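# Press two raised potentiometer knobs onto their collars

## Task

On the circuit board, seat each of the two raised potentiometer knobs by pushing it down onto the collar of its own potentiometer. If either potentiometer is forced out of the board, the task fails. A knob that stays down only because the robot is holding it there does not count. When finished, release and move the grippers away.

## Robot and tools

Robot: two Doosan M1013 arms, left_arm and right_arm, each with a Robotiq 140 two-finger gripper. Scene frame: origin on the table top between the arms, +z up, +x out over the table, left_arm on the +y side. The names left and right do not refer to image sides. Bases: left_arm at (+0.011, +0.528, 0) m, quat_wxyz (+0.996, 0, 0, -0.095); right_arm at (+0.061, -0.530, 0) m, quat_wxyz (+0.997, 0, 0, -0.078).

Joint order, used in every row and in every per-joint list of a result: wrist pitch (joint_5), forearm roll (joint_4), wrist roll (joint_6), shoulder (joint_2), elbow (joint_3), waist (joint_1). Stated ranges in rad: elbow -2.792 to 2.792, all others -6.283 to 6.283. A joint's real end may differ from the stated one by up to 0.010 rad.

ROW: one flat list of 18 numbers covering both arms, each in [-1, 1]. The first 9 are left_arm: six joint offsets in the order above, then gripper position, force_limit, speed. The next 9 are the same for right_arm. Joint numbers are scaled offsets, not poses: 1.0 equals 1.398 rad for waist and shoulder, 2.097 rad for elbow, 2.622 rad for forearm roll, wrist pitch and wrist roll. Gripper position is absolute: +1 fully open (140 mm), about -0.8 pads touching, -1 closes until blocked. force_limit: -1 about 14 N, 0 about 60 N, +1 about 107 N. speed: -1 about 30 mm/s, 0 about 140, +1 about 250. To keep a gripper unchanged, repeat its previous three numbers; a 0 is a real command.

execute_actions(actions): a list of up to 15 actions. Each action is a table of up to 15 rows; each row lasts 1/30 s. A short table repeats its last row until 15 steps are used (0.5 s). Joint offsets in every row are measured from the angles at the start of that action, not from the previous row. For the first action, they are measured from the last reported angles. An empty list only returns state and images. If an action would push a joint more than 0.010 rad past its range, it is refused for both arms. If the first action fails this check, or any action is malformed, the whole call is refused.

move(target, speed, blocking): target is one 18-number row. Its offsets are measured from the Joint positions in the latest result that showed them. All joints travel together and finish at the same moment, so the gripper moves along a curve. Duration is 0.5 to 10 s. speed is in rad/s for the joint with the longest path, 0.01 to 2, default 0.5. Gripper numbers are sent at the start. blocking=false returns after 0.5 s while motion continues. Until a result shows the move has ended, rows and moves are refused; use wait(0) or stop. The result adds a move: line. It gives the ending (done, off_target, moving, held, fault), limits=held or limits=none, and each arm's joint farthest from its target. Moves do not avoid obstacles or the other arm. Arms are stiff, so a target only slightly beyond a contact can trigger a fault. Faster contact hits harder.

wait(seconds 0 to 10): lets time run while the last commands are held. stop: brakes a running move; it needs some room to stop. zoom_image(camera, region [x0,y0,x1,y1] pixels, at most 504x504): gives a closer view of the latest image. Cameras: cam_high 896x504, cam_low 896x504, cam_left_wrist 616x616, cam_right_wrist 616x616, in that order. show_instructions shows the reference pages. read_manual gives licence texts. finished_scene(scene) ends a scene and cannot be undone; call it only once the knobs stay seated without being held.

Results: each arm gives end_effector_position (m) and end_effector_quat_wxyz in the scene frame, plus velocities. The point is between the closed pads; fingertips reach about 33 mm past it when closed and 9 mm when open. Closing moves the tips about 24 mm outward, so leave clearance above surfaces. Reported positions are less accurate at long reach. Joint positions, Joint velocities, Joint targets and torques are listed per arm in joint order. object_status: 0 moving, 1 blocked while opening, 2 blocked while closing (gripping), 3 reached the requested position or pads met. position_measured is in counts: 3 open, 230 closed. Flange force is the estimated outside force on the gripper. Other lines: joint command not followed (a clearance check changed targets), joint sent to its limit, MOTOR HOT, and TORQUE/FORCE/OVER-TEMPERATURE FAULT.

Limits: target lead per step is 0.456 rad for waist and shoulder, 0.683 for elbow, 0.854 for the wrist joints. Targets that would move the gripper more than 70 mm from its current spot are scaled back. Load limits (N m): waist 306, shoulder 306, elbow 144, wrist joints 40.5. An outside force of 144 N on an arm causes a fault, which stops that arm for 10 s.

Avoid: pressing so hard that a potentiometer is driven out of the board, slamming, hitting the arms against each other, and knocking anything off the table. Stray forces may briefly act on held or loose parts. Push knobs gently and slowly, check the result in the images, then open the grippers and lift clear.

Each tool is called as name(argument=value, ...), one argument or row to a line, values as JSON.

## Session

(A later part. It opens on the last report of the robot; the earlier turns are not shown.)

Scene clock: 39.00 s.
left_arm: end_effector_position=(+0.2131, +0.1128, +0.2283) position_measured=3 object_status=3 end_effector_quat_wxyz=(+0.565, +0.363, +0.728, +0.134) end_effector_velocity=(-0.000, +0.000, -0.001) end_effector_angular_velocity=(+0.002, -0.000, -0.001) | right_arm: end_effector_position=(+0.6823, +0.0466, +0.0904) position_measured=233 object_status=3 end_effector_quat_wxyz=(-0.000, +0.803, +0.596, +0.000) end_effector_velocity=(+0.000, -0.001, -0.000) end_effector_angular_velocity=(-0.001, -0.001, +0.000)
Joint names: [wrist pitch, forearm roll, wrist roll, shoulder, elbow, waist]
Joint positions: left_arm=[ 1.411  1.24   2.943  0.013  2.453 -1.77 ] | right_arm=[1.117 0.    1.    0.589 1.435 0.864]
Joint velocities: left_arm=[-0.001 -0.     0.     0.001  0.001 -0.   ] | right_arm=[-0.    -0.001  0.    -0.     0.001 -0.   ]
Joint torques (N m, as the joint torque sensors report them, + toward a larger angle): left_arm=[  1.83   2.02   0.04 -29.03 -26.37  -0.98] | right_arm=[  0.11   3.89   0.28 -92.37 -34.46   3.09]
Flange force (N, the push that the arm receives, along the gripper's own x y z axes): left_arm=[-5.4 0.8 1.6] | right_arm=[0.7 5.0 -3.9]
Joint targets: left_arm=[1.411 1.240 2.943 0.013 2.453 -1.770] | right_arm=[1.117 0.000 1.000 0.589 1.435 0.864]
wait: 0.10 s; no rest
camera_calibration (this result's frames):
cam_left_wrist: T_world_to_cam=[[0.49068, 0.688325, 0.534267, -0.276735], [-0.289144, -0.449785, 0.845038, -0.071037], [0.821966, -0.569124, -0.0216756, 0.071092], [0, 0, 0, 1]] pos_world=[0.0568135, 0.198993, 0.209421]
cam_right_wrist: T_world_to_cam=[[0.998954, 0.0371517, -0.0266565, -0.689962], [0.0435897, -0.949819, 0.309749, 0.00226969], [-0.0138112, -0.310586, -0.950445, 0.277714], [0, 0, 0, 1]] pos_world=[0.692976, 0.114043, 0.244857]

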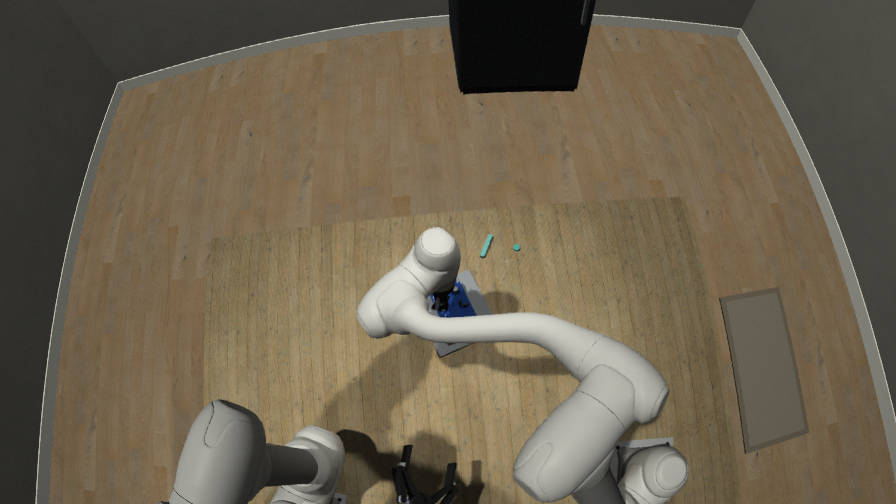

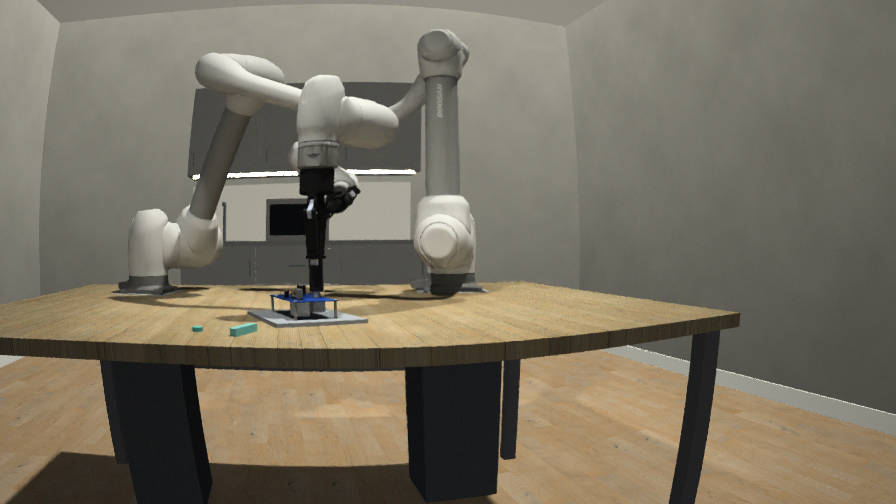

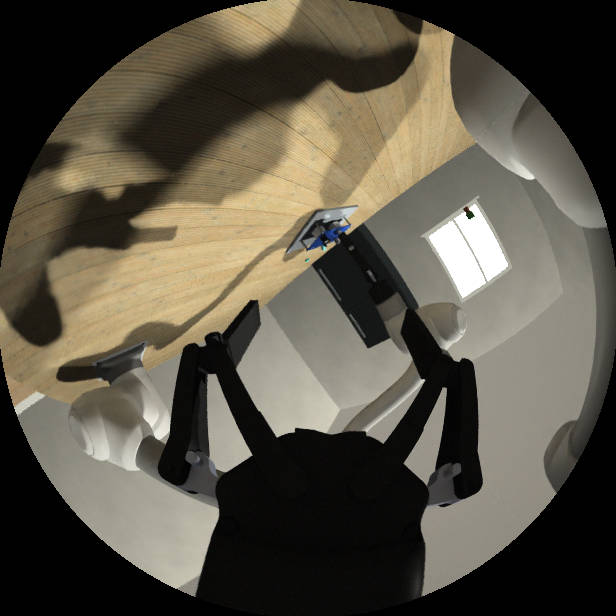

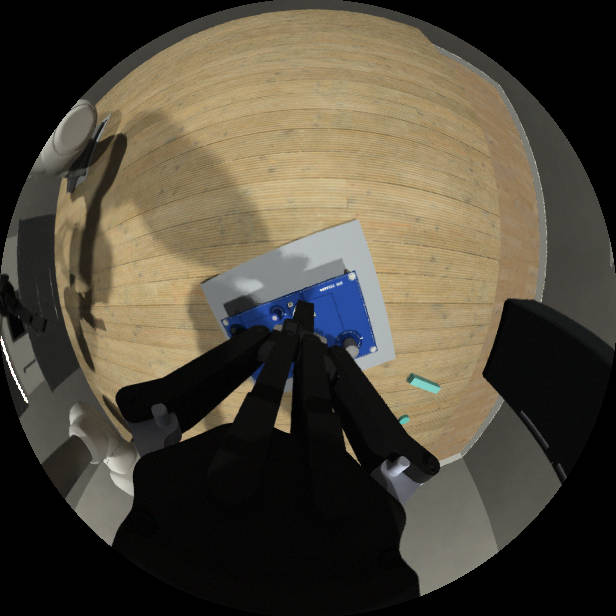

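move(
  target=[0,0,0,0,0,0,1,0,0,-0.0002,0,0,0.000179,0.000131,0,-1,0,0],
  speed=0.01,
)

wait(
  seconds=0.1,
)

wait(
  seconds=0.1,
)

wait(
  seconds=0.1,
)

wait(
  seconds=0.1,
)

Scene clock: 39.87 s.
left_arm: end_effector_position=(+0.2131, +0.1128, +0.2283) position_measured=3 object_status=3 end_effector_quat_wxyz=(+0.565, +0.363, +0.728, +0.134) end_effector_velocity=(+0.000, +0.001, -0.000) end_effector_angular_velocity=(+0.002, -0.001, +0.000) | right_arm: end_effector_position=(+0.6823, +0.0466, +0.0900) position_measured=233 object_status=3 end_effector_quat_wxyz=(-0.000, +0.803, +0.596, +0.000) end_effector_velocity=(-0.000, -0.001, -0.001) end_effector_angular_velocity=(-0.002, +0.000, -0.001)
Joint names: [wrist pitch, forearm roll, wrist roll, shoulder, elbow, waist]
Joint positions: left_arm=[ 1.411  1.24   2.943  0.013  2.453 -1.77 ] | right_arm=[1.116 0.    1.    0.589 1.436 0.864]
Joint velocities: left_arm=[ 0.001  0.     0.    -0.     0.002 -0.   ] | right_arm=[ 0.001 -0.002  0.001 -0.     0.001 -0.   ]
Joint torques (N m, as the joint torque sensors report them, + toward a larger angle): left_arm=[  1.73   2.11   0.07 -29.16 -26.42  -0.17] | right_arm=[  0.07   4.04   0.   -93.48 -34.5    0.43]
Flange force (N, the push that the arm receives, along the gripper's own x y z axes): left_arm=[-4.4 0.4 -0.8] | right_arm=[3.9 2.9 -3.2]
Joint targets: left_arm=[1.411 1.240 2.943 0.013 2.453 -1.770] | right_arm=[1.116 0.000 1.000 0.589 1.436 0.864]
move: done; limits=none; left_arm: farthest joint: the waist, 0.000 radians from its target (0.000 radians at the start); right_arm: farthest joint: the waist, 0.000 radians from its target (0.000 radians at the start)
camera_calibration (this result's frames):
cam_left_wrist: T_world_to_cam=[[0.49068, 0.688325, 0.534267, -0.276735], [-0.289144, -0.449785, 0.845038, -0.071037], [0.821966, -0.569124, -0.0216756, 0.071092], [0, 0, 0, 1]] pos_world=[0.0568135, 0.198993, 0.209421]
cam_right_wrist: T_world_to_cam=[[0.998954, 0.0371516, -0.0266563, -0.689971], [0.0435896, -0.949819, 0.309748, 0.00237583], [-0.013811, -0.310586, -0.950445, 0.277389], [0, 0, 0, 1]] pos_world=[0.692977, 0.114043, 0.244515]

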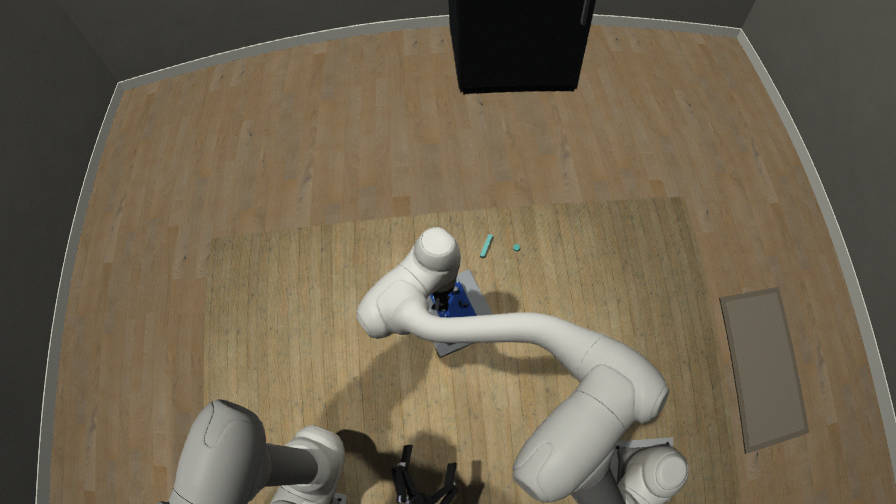

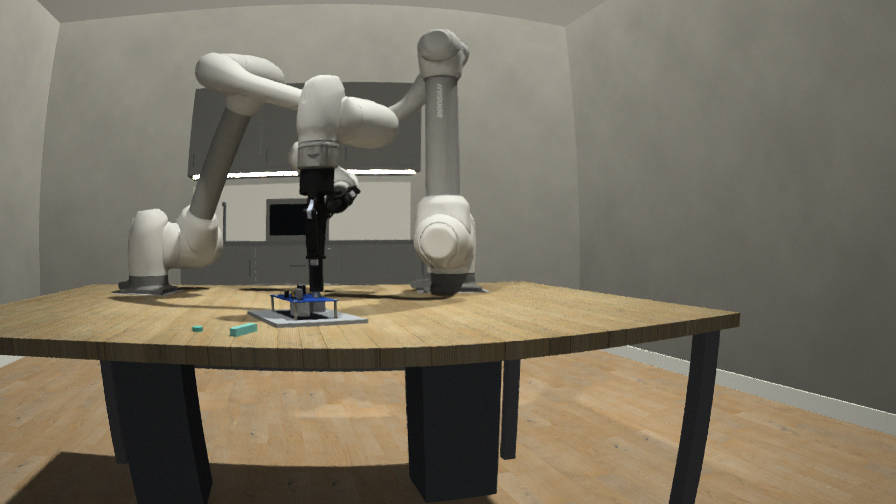

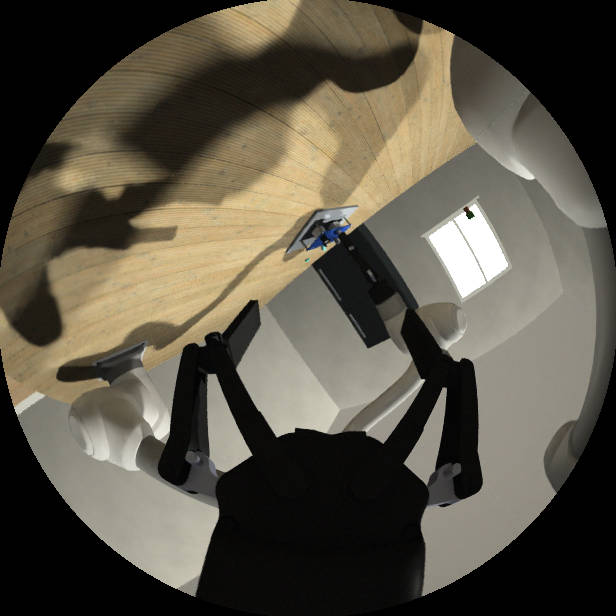

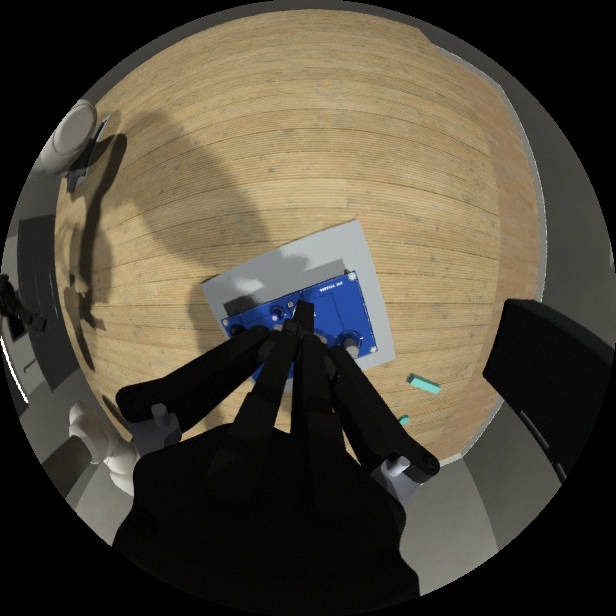

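Scene clock: 39.97 s.
left_arm: end_effector_position=(+0.2131, +0.1128, +0.2283) position_measured=3 object_status=3 end_effector_quat_wxyz=(+0.565, +0.363, +0.728, +0.134) end_effector_velocity=(+0.000, +0.000, +0.000) end_effector_angular_velocity=(-0.000, -0.001, +0.001) | right_arm: end_effector_position=(+0.6823, +0.0466, +0.0900) position_measured=233 object_status=3 end_effector_quat_wxyz=(-0.000, +0.803, +0.596, +0.000) end_effector_velocity=(-0.000, -0.000, -0.000) end_effector_angular_velocity=(-0.001, +0.001, +0.001)
Joint names: [wrist pitch, forearm roll, wrist roll, shoulder, elbow, waist]
Joint positions: left_arm=[ 1.411  1.24   2.943  0.013  2.453 -1.77 ] | right_arm=[1.116 0.    1.    0.589 1.436 0.864]
Joint velocities: left_arm=[ 0.001  0.     0.    -0.001  0.     0.   ] | right_arm=[ 0.    -0.001 -0.001  0.     0.    -0.   ]
Joint torques (N m, as the joint torque sensors report them, + toward a larger angle): left_arm=[  1.8    1.93   0.05 -28.83 -26.43  -0.28] | right_arm=[ -0.14   3.86   0.21 -93.37 -34.75   5.52]
Flange force (N, the push that the arm receives, along the gripper's own x y z axes): left_arm=[-4.8 1.9 -0.1] | right_arm=[0.2 7.9 -3.3]
Joint targets: left_arm=[1.411 1.240 2.943 0.013 2.453 -1.770] | right_arm=[1.116 0.000 1.000 0.589 1.436 0.864]
wait: 0.10 s; no rest
camera_calibration (this result's frames):
cam_left_wrist: T_world_to_cam=[[0.49068, 0.688325, 0.534267, -0.276735], [-0.289144, -0.449785, 0.845038, -0.0710371], [0.821966, -0.569124, -0.0216756, 0.071092], [0, 0, 0, 1]] pos_world=[0.0568134, 0.198993, 0.209421]
cam_right_wrist: T_world_to_cam=[[0.998954, 0.0371515, -0.0266559, -0.689971], [0.0435894, -0.949819, 0.309748, 0.00237756], [-0.0138107, -0.310586, -0.950445, 0.277384], [0, 0, 0, 1]] pos_world=[0.692977, 0.114043, 0.24451]

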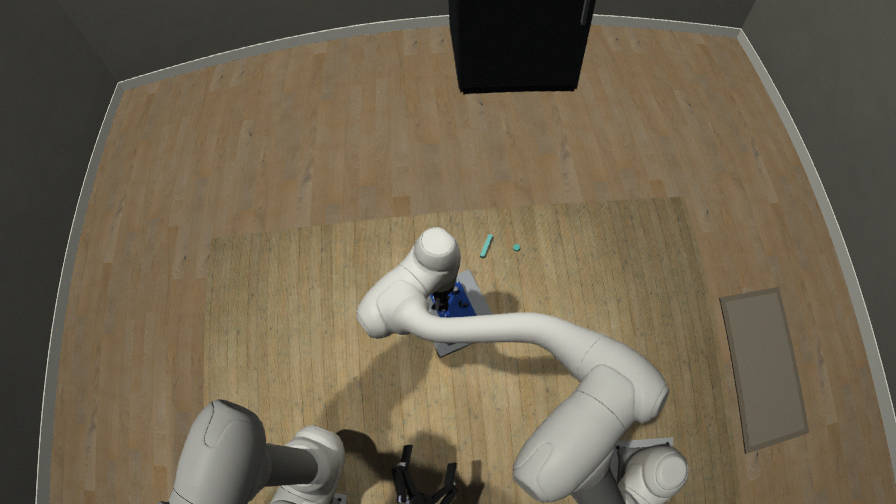

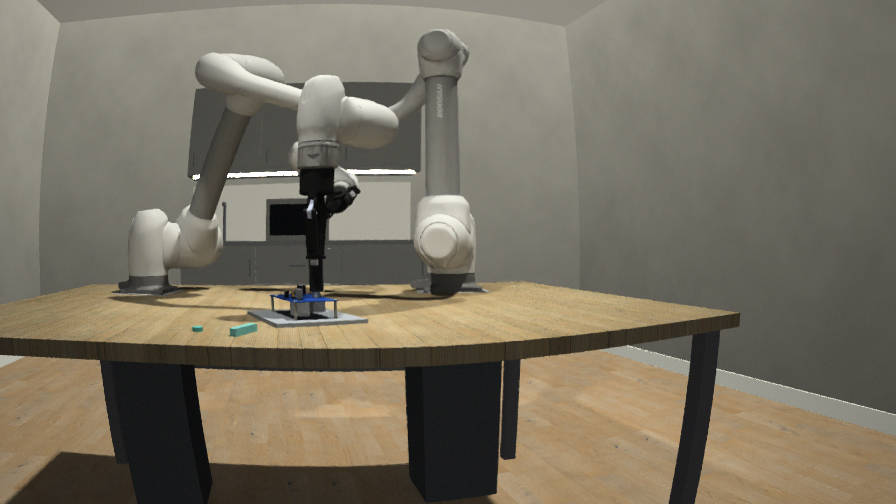

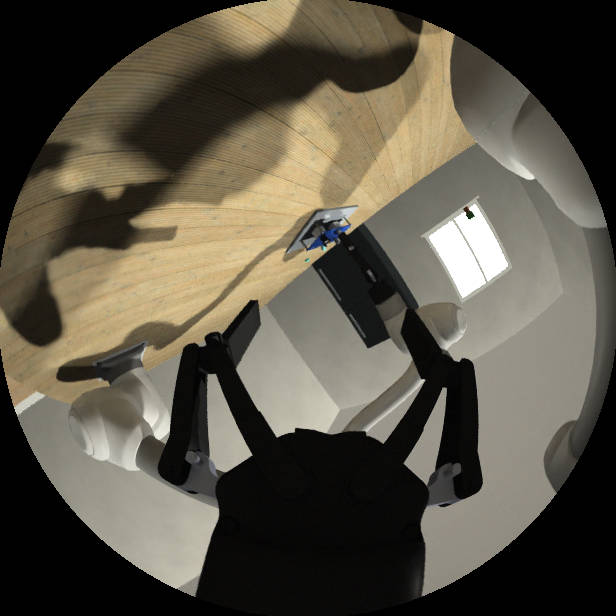

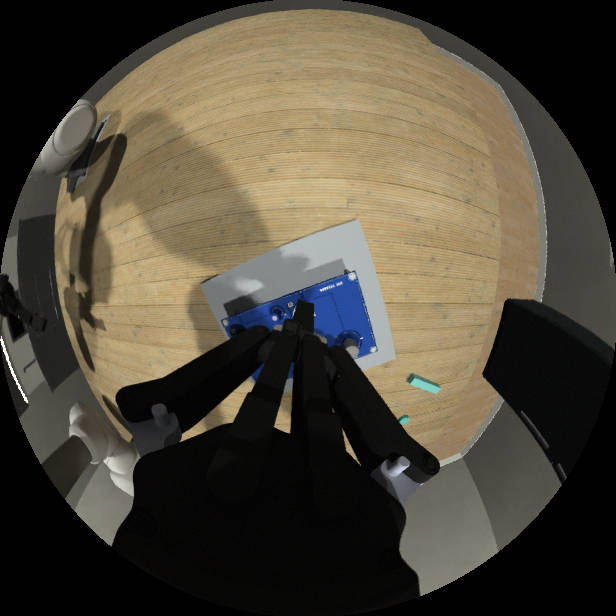

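Scene clock: 40.07 s.
left_arm: end_effector_position=(+0.2131, +0.1128, +0.2283) position_measured=3 object_status=3 end_effector_quat_wxyz=(+0.565, +0.363, +0.728, +0.134) end_effector_velocity=(-0.000, +0.001, -0.000) end_effector_angular_velocity=(+0.001, -0.001, -0.001) | right_arm: end_effector_position=(+0.6823, +0.0466, +0.0900) position_measured=233 object_status=3 end_effector_quat_wxyz=(-0.000, +0.803, +0.596, +0.000) end_effector_velocity=(+0.000, +0.000, +0.000) end_effector_angular_velocity=(+0.001, -0.001, -0.000)
Joint names: [wrist pitch, forearm roll, wrist roll, shoulder, elbow, waist]
Joint positions: left_arm=[ 1.411  1.24   2.943  0.013  2.453 -1.77 ] | right_arm=[1.116 0.    1.    0.589 1.436 0.864]
Joint velocities: left_arm=[ 0.     0.     0.    -0.001  0.001 -0.001] | right_arm=[-0.001  0.     0.    -0.     0.     0.   ]
Joint torques (N m, as the joint torque sensors report them, + toward a larger angle): left_arm=[  1.78   1.98  -0.11 -29.48 -26.45   0.67] | right_arm=[  0.07   4.     0.   -93.72 -34.61   2.49]
Flange force (N, the push that the arm receives, along the gripper's own x y z axes): left_arm=[-3.9 0.1 -2.5] | right_arm=[2.8 5.0 -3.0]
Joint targets: left_arm=[1.411 1.240 2.943 0.013 2.453 -1.770] | right_arm=[1.116 0.000 1.000 0.589 1.436 0.864]
wait: 0.10 s; no rest
camera_calibration (this result's frames):
cam_left_wrist: T_world_to_cam=[[0.49068, 0.688325, 0.534267, -0.276735], [-0.289144, -0.449786, 0.845038, -0.071037], [0.821966, -0.569124, -0.0216758, 0.0710921], [0, 0, 0, 1]] pos_world=[0.0568134, 0.198993, 0.209421]
cam_right_wrist: T_world_to_cam=[[0.998954, 0.0371516, -0.0266563, -0.689971], [0.0435896, -0.949819, 0.309749, 0.00237792], [-0.013811, -0.310587, -0.950445, 0.277382], [0, 0, 0, 1]] pos_world=[0.692977, 0.114043, 0.244508]

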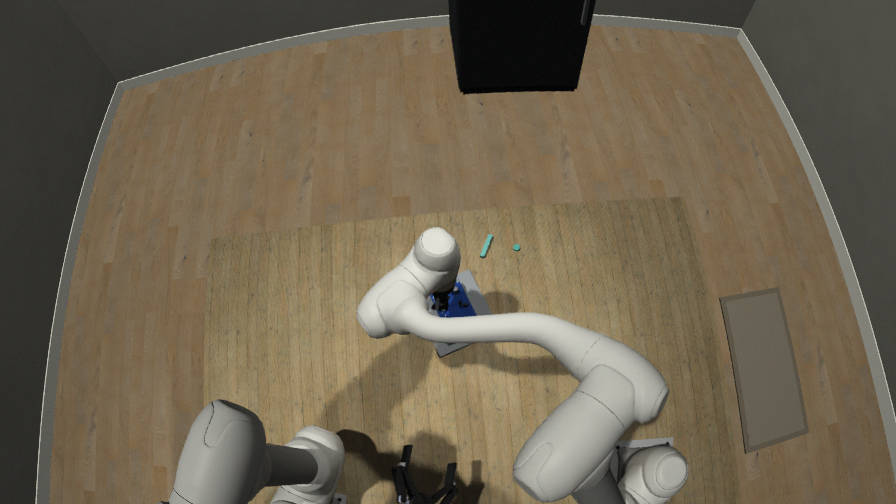

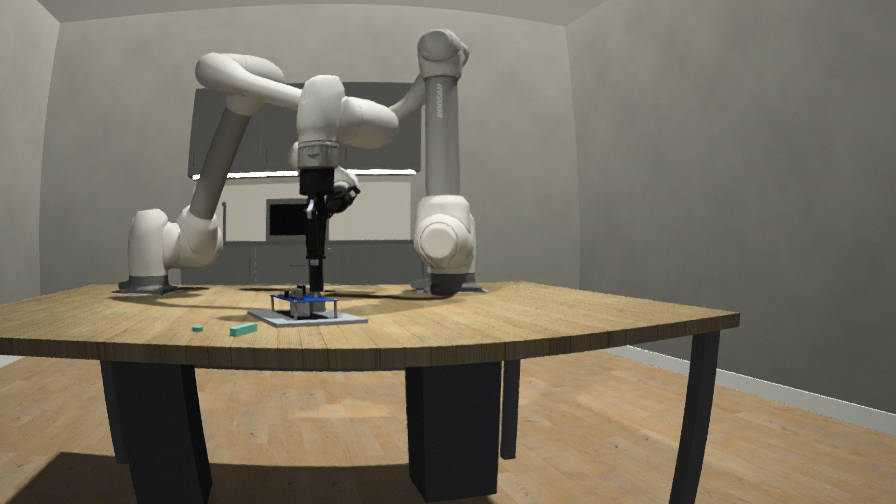

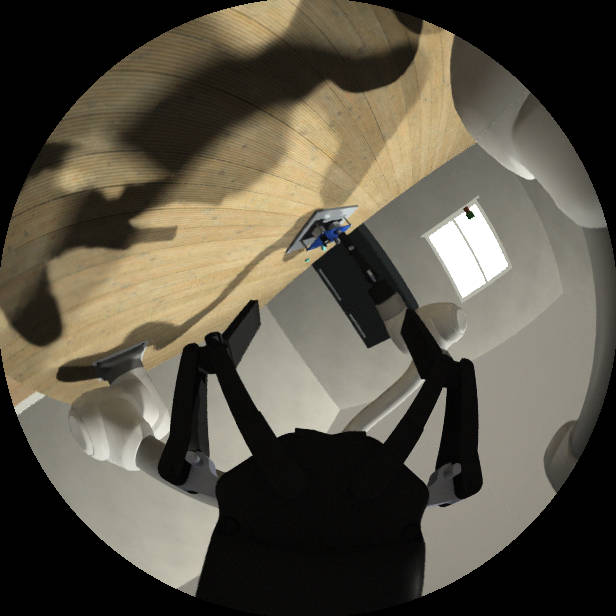

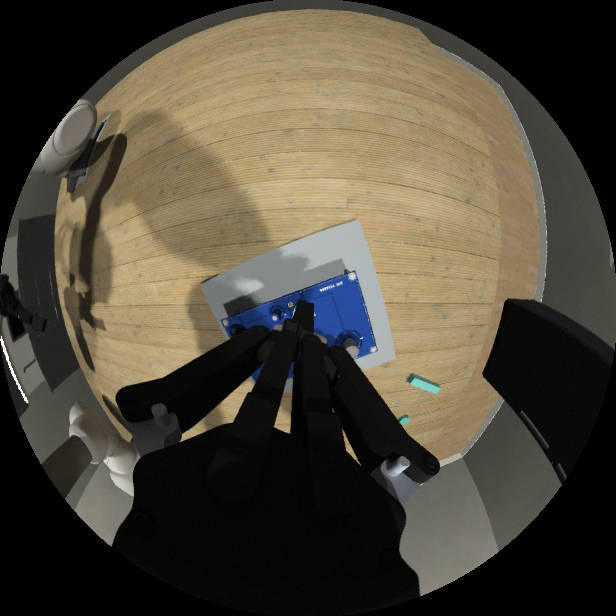

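Scene clock: 40.17 s.
left_arm: end_effector_position=(+0.2131, +0.1128, +0.2283) position_measured=3 object_status=3 end_effector_quat_wxyz=(+0.565, +0.363, +0.728, +0.134) end_effector_velocity=(-0.000, -0.000, +0.000) end_effector_angular_velocity=(-0.001, -0.000, +0.000) | right_arm: end_effector_position=(+0.6823, +0.0466, +0.0900) position_measured=233 object_status=3 end_effector_quat_wxyz=(-0.000, +0.803, +0.596, +0.000) end_effector_velocity=(-0.000, -0.000, -0.000) end_effector_angular_velocity=(-0.000, +0.000, +0.002)
Joint names: [wrist pitch, forearm roll, wrist roll, shoulder, elbow, waist]
Joint positions: left_arm=[ 1.411  1.24   2.943  0.013  2.453 -1.77 ] | right_arm=[1.116 0.    1.    0.589 1.436 0.864]
Joint velocities: left_arm=[ 0.  0. -0.  0. -0. -0.] | right_arm=[-0.    -0.    -0.002 -0.     0.    -0.   ]
Joint torques (N m, as the joint torque sensors report them, + toward a larger angle): left_arm=[  1.98   1.97   0.05 -30.31 -26.14  -0.71] | right_arm=[ -0.05   4.18  -0.11 -92.68 -35.78   4.56]
Flange force (N, the push that the arm receives, along the gripper's own x y z axes): left_arm=[-5.1 -2.5 2.0] | right_arm=[-2.2 4.8 -2.9]
Joint targets: left_arm=[1.411 1.240 2.943 0.013 2.453 -1.770] | right_arm=[1.116 0.000 1.000 0.589 1.436 0.864]
wait: 0.10 s; no rest
camera_calibration (this result's frames):
cam_left_wrist: T_world_to_cam=[[0.49068, 0.688325, 0.534267, -0.276735], [-0.289144, -0.449785, 0.845038, -0.071037], [0.821966, -0.569124, -0.0216756, 0.071092], [0, 0, 0, 1]] pos_world=[0.0568134, 0.198993, 0.209421]
cam_right_wrist: T_world_to_cam=[[0.998954, 0.0371515, -0.0266564, -0.689971], [0.0435896, -0.949819, 0.309748, 0.00237808], [-0.0138111, -0.310586, -0.950445, 0.277382], [0, 0, 0, 1]] pos_world=[0.692977, 0.114043, 0.244507]

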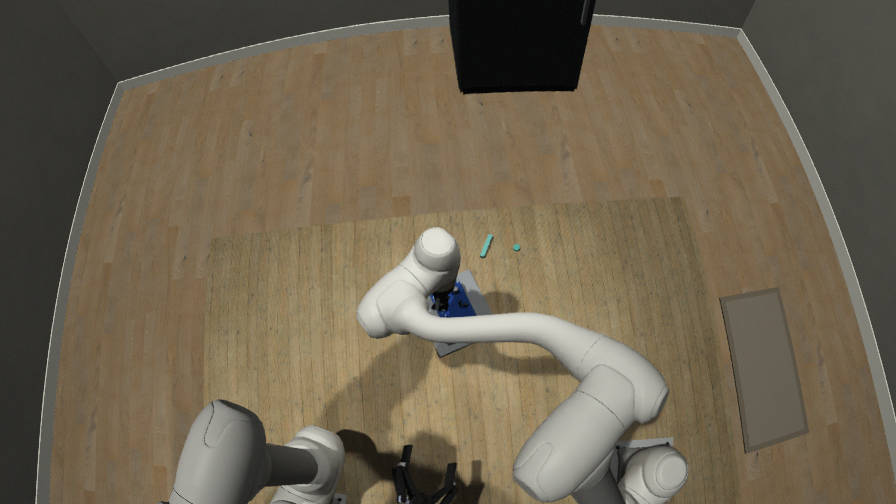

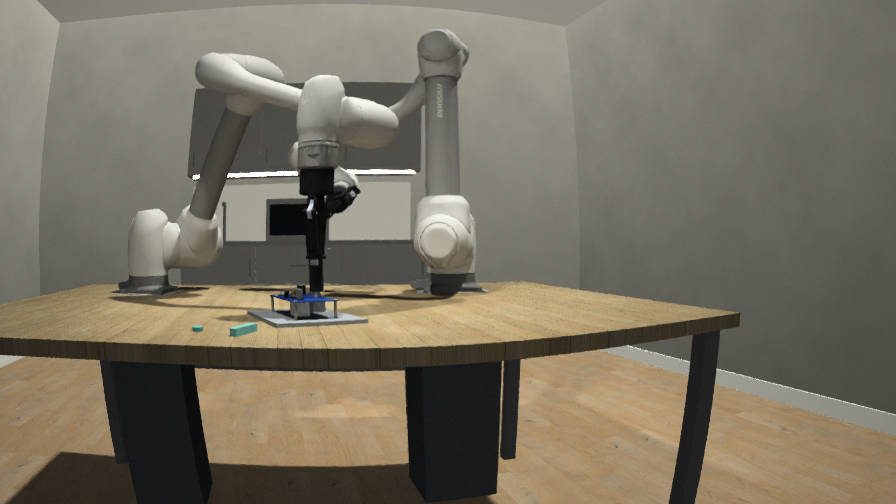

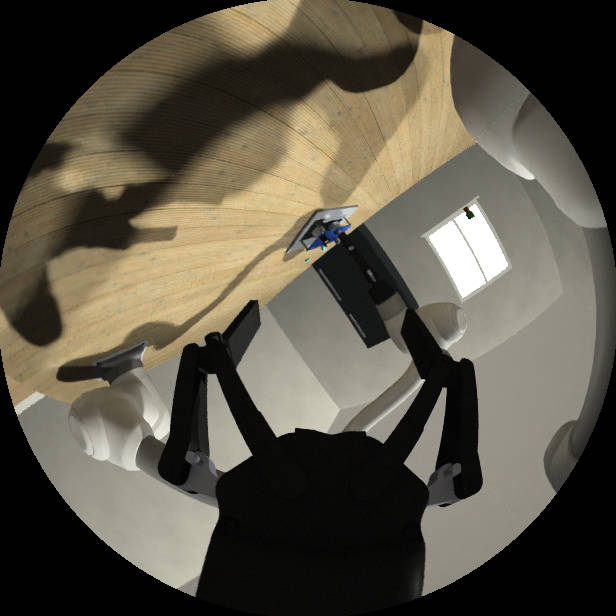

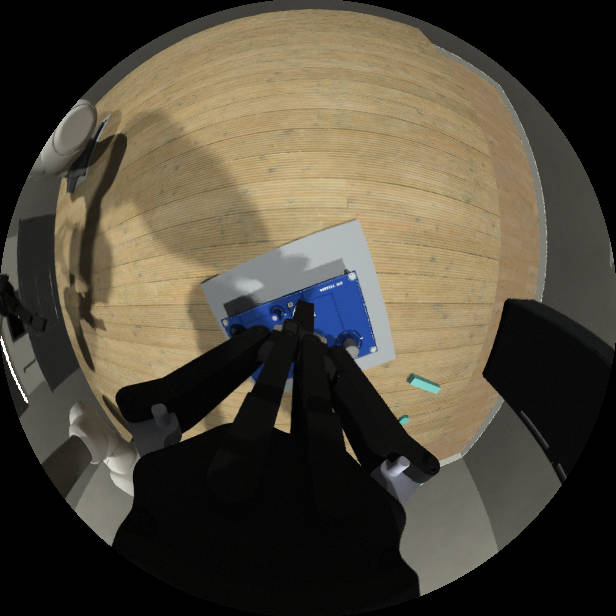

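Scene clock: 40.27 s.
left_arm: end_effector_position=(+0.2131, +0.1128, +0.2283) position_measured=3 object_status=3 end_effector_quat_wxyz=(+0.565, +0.363, +0.728, +0.134) end_effector_velocity=(-0.000, -0.001, +0.000) end_effector_angular_velocity=(-0.001, +0.001, +0.000) | right_arm: end_effector_position=(+0.6823, +0.0466, +0.0900) position_measured=233 object_status=3 end_effector_quat_wxyz=(-0.000, +0.803, +0.596, +0.000) end_effector_velocity=(+0.000, +0.001, +0.001) end_effector_angular_velocity=(+0.001, +0.000, -0.000)
Joint names: [wrist pitch, forearm roll, wrist roll, shoulder, elbow, waist]
Joint positions: left_arm=[ 1.411  1.24   2.943  0.013  2.453 -1.77 ] | right_arm=[1.116 0.    1.    0.589 1.436 0.864]
Joint velocities: left_arm=[-0.    -0.    -0.    -0.    -0.001  0.   ] | right_arm=[ 0.     0.001 -0.    -0.    -0.001  0.   ]
Joint torques (N m, as the joint torque sensors report them, + toward a larger angle): left_arm=[  1.82   1.97   0.15 -29.88 -26.24  -0.54] | right_arm=[ -0.12   3.97   0.35 -90.81 -35.3    3.26]
Flange force (N, the push that the arm receives, along the gripper's own x y z axes): left_arm=[-5.1 -1.4 1.1] | right_arm=[-2.9 3.2 -5.0]
Joint targets: left_arm=[1.411 1.240 2.943 0.013 2.453 -1.770] | right_arm=[1.116 0.000 1.000 0.589 1.436 0.864]
wait: 0.10 s; no rest
camera_calibration (this result's frames):
cam_left_wrist: T_world_to_cam=[[0.49068, 0.688325, 0.534267, -0.276736], [-0.289144, -0.449785, 0.845038, -0.071037], [0.821966, -0.569123, -0.0216756, 0.071092], [0, 0, 0, 1]] pos_world=[0.0568135, 0.198993, 0.209421]
cam_right_wrist: T_world_to_cam=[[0.998954, 0.0371517, -0.0266567, -0.689971], [0.0435898, -0.949819, 0.309749, 0.00237795], [-0.0138113, -0.310587, -0.950445, 0.277382], [0, 0, 0, 1]] pos_world=[0.692977, 0.114043, 0.244507]

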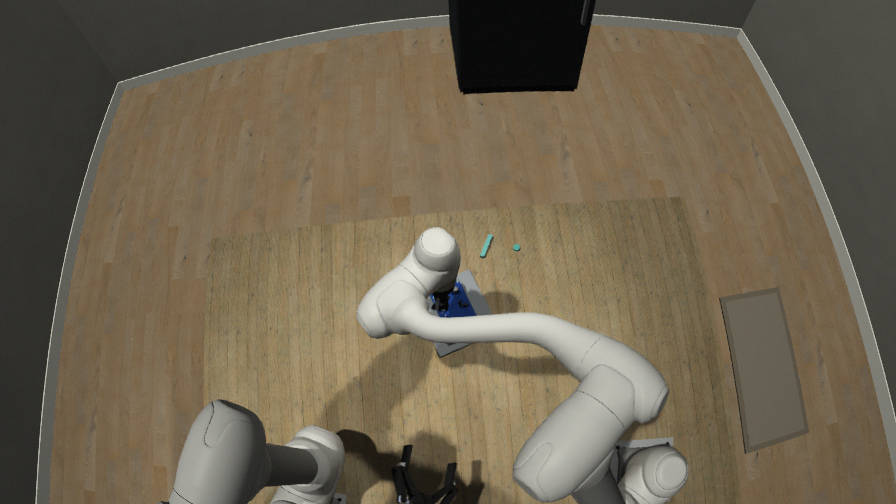

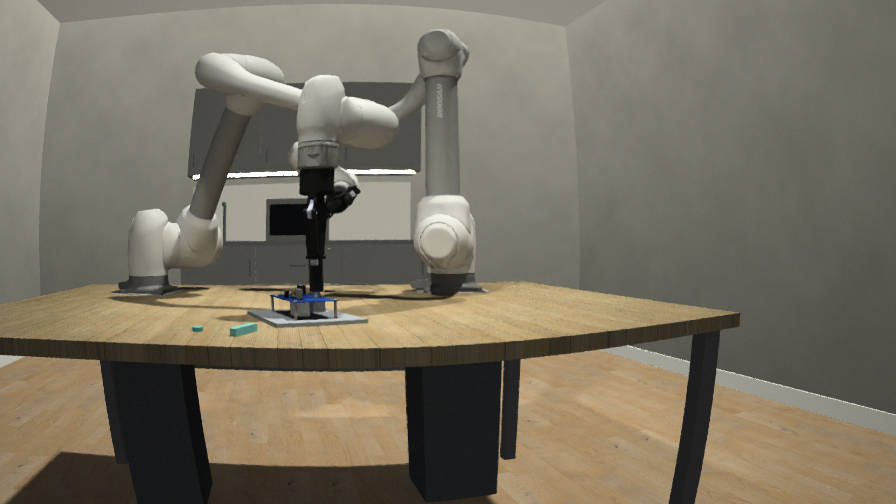

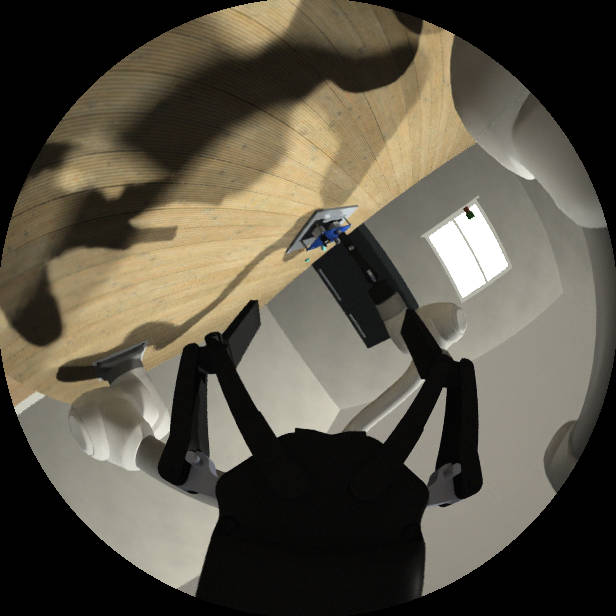

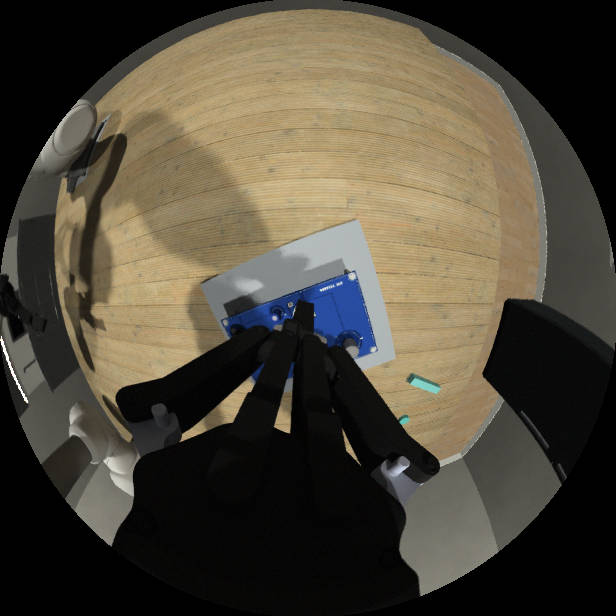

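zoom_image(
  camera="cam_low",
  region=[300, 280, 330, 320],
)

Region (300, 280, 330, 320) of cam_low's 896x504 image, scaled by 12.600, with more detail than that image has; it fills the left 378 columns of this view, and the rest is white.

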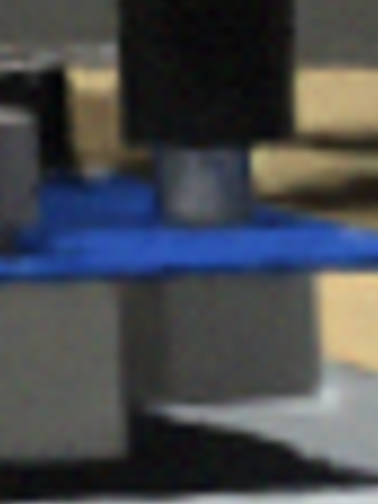

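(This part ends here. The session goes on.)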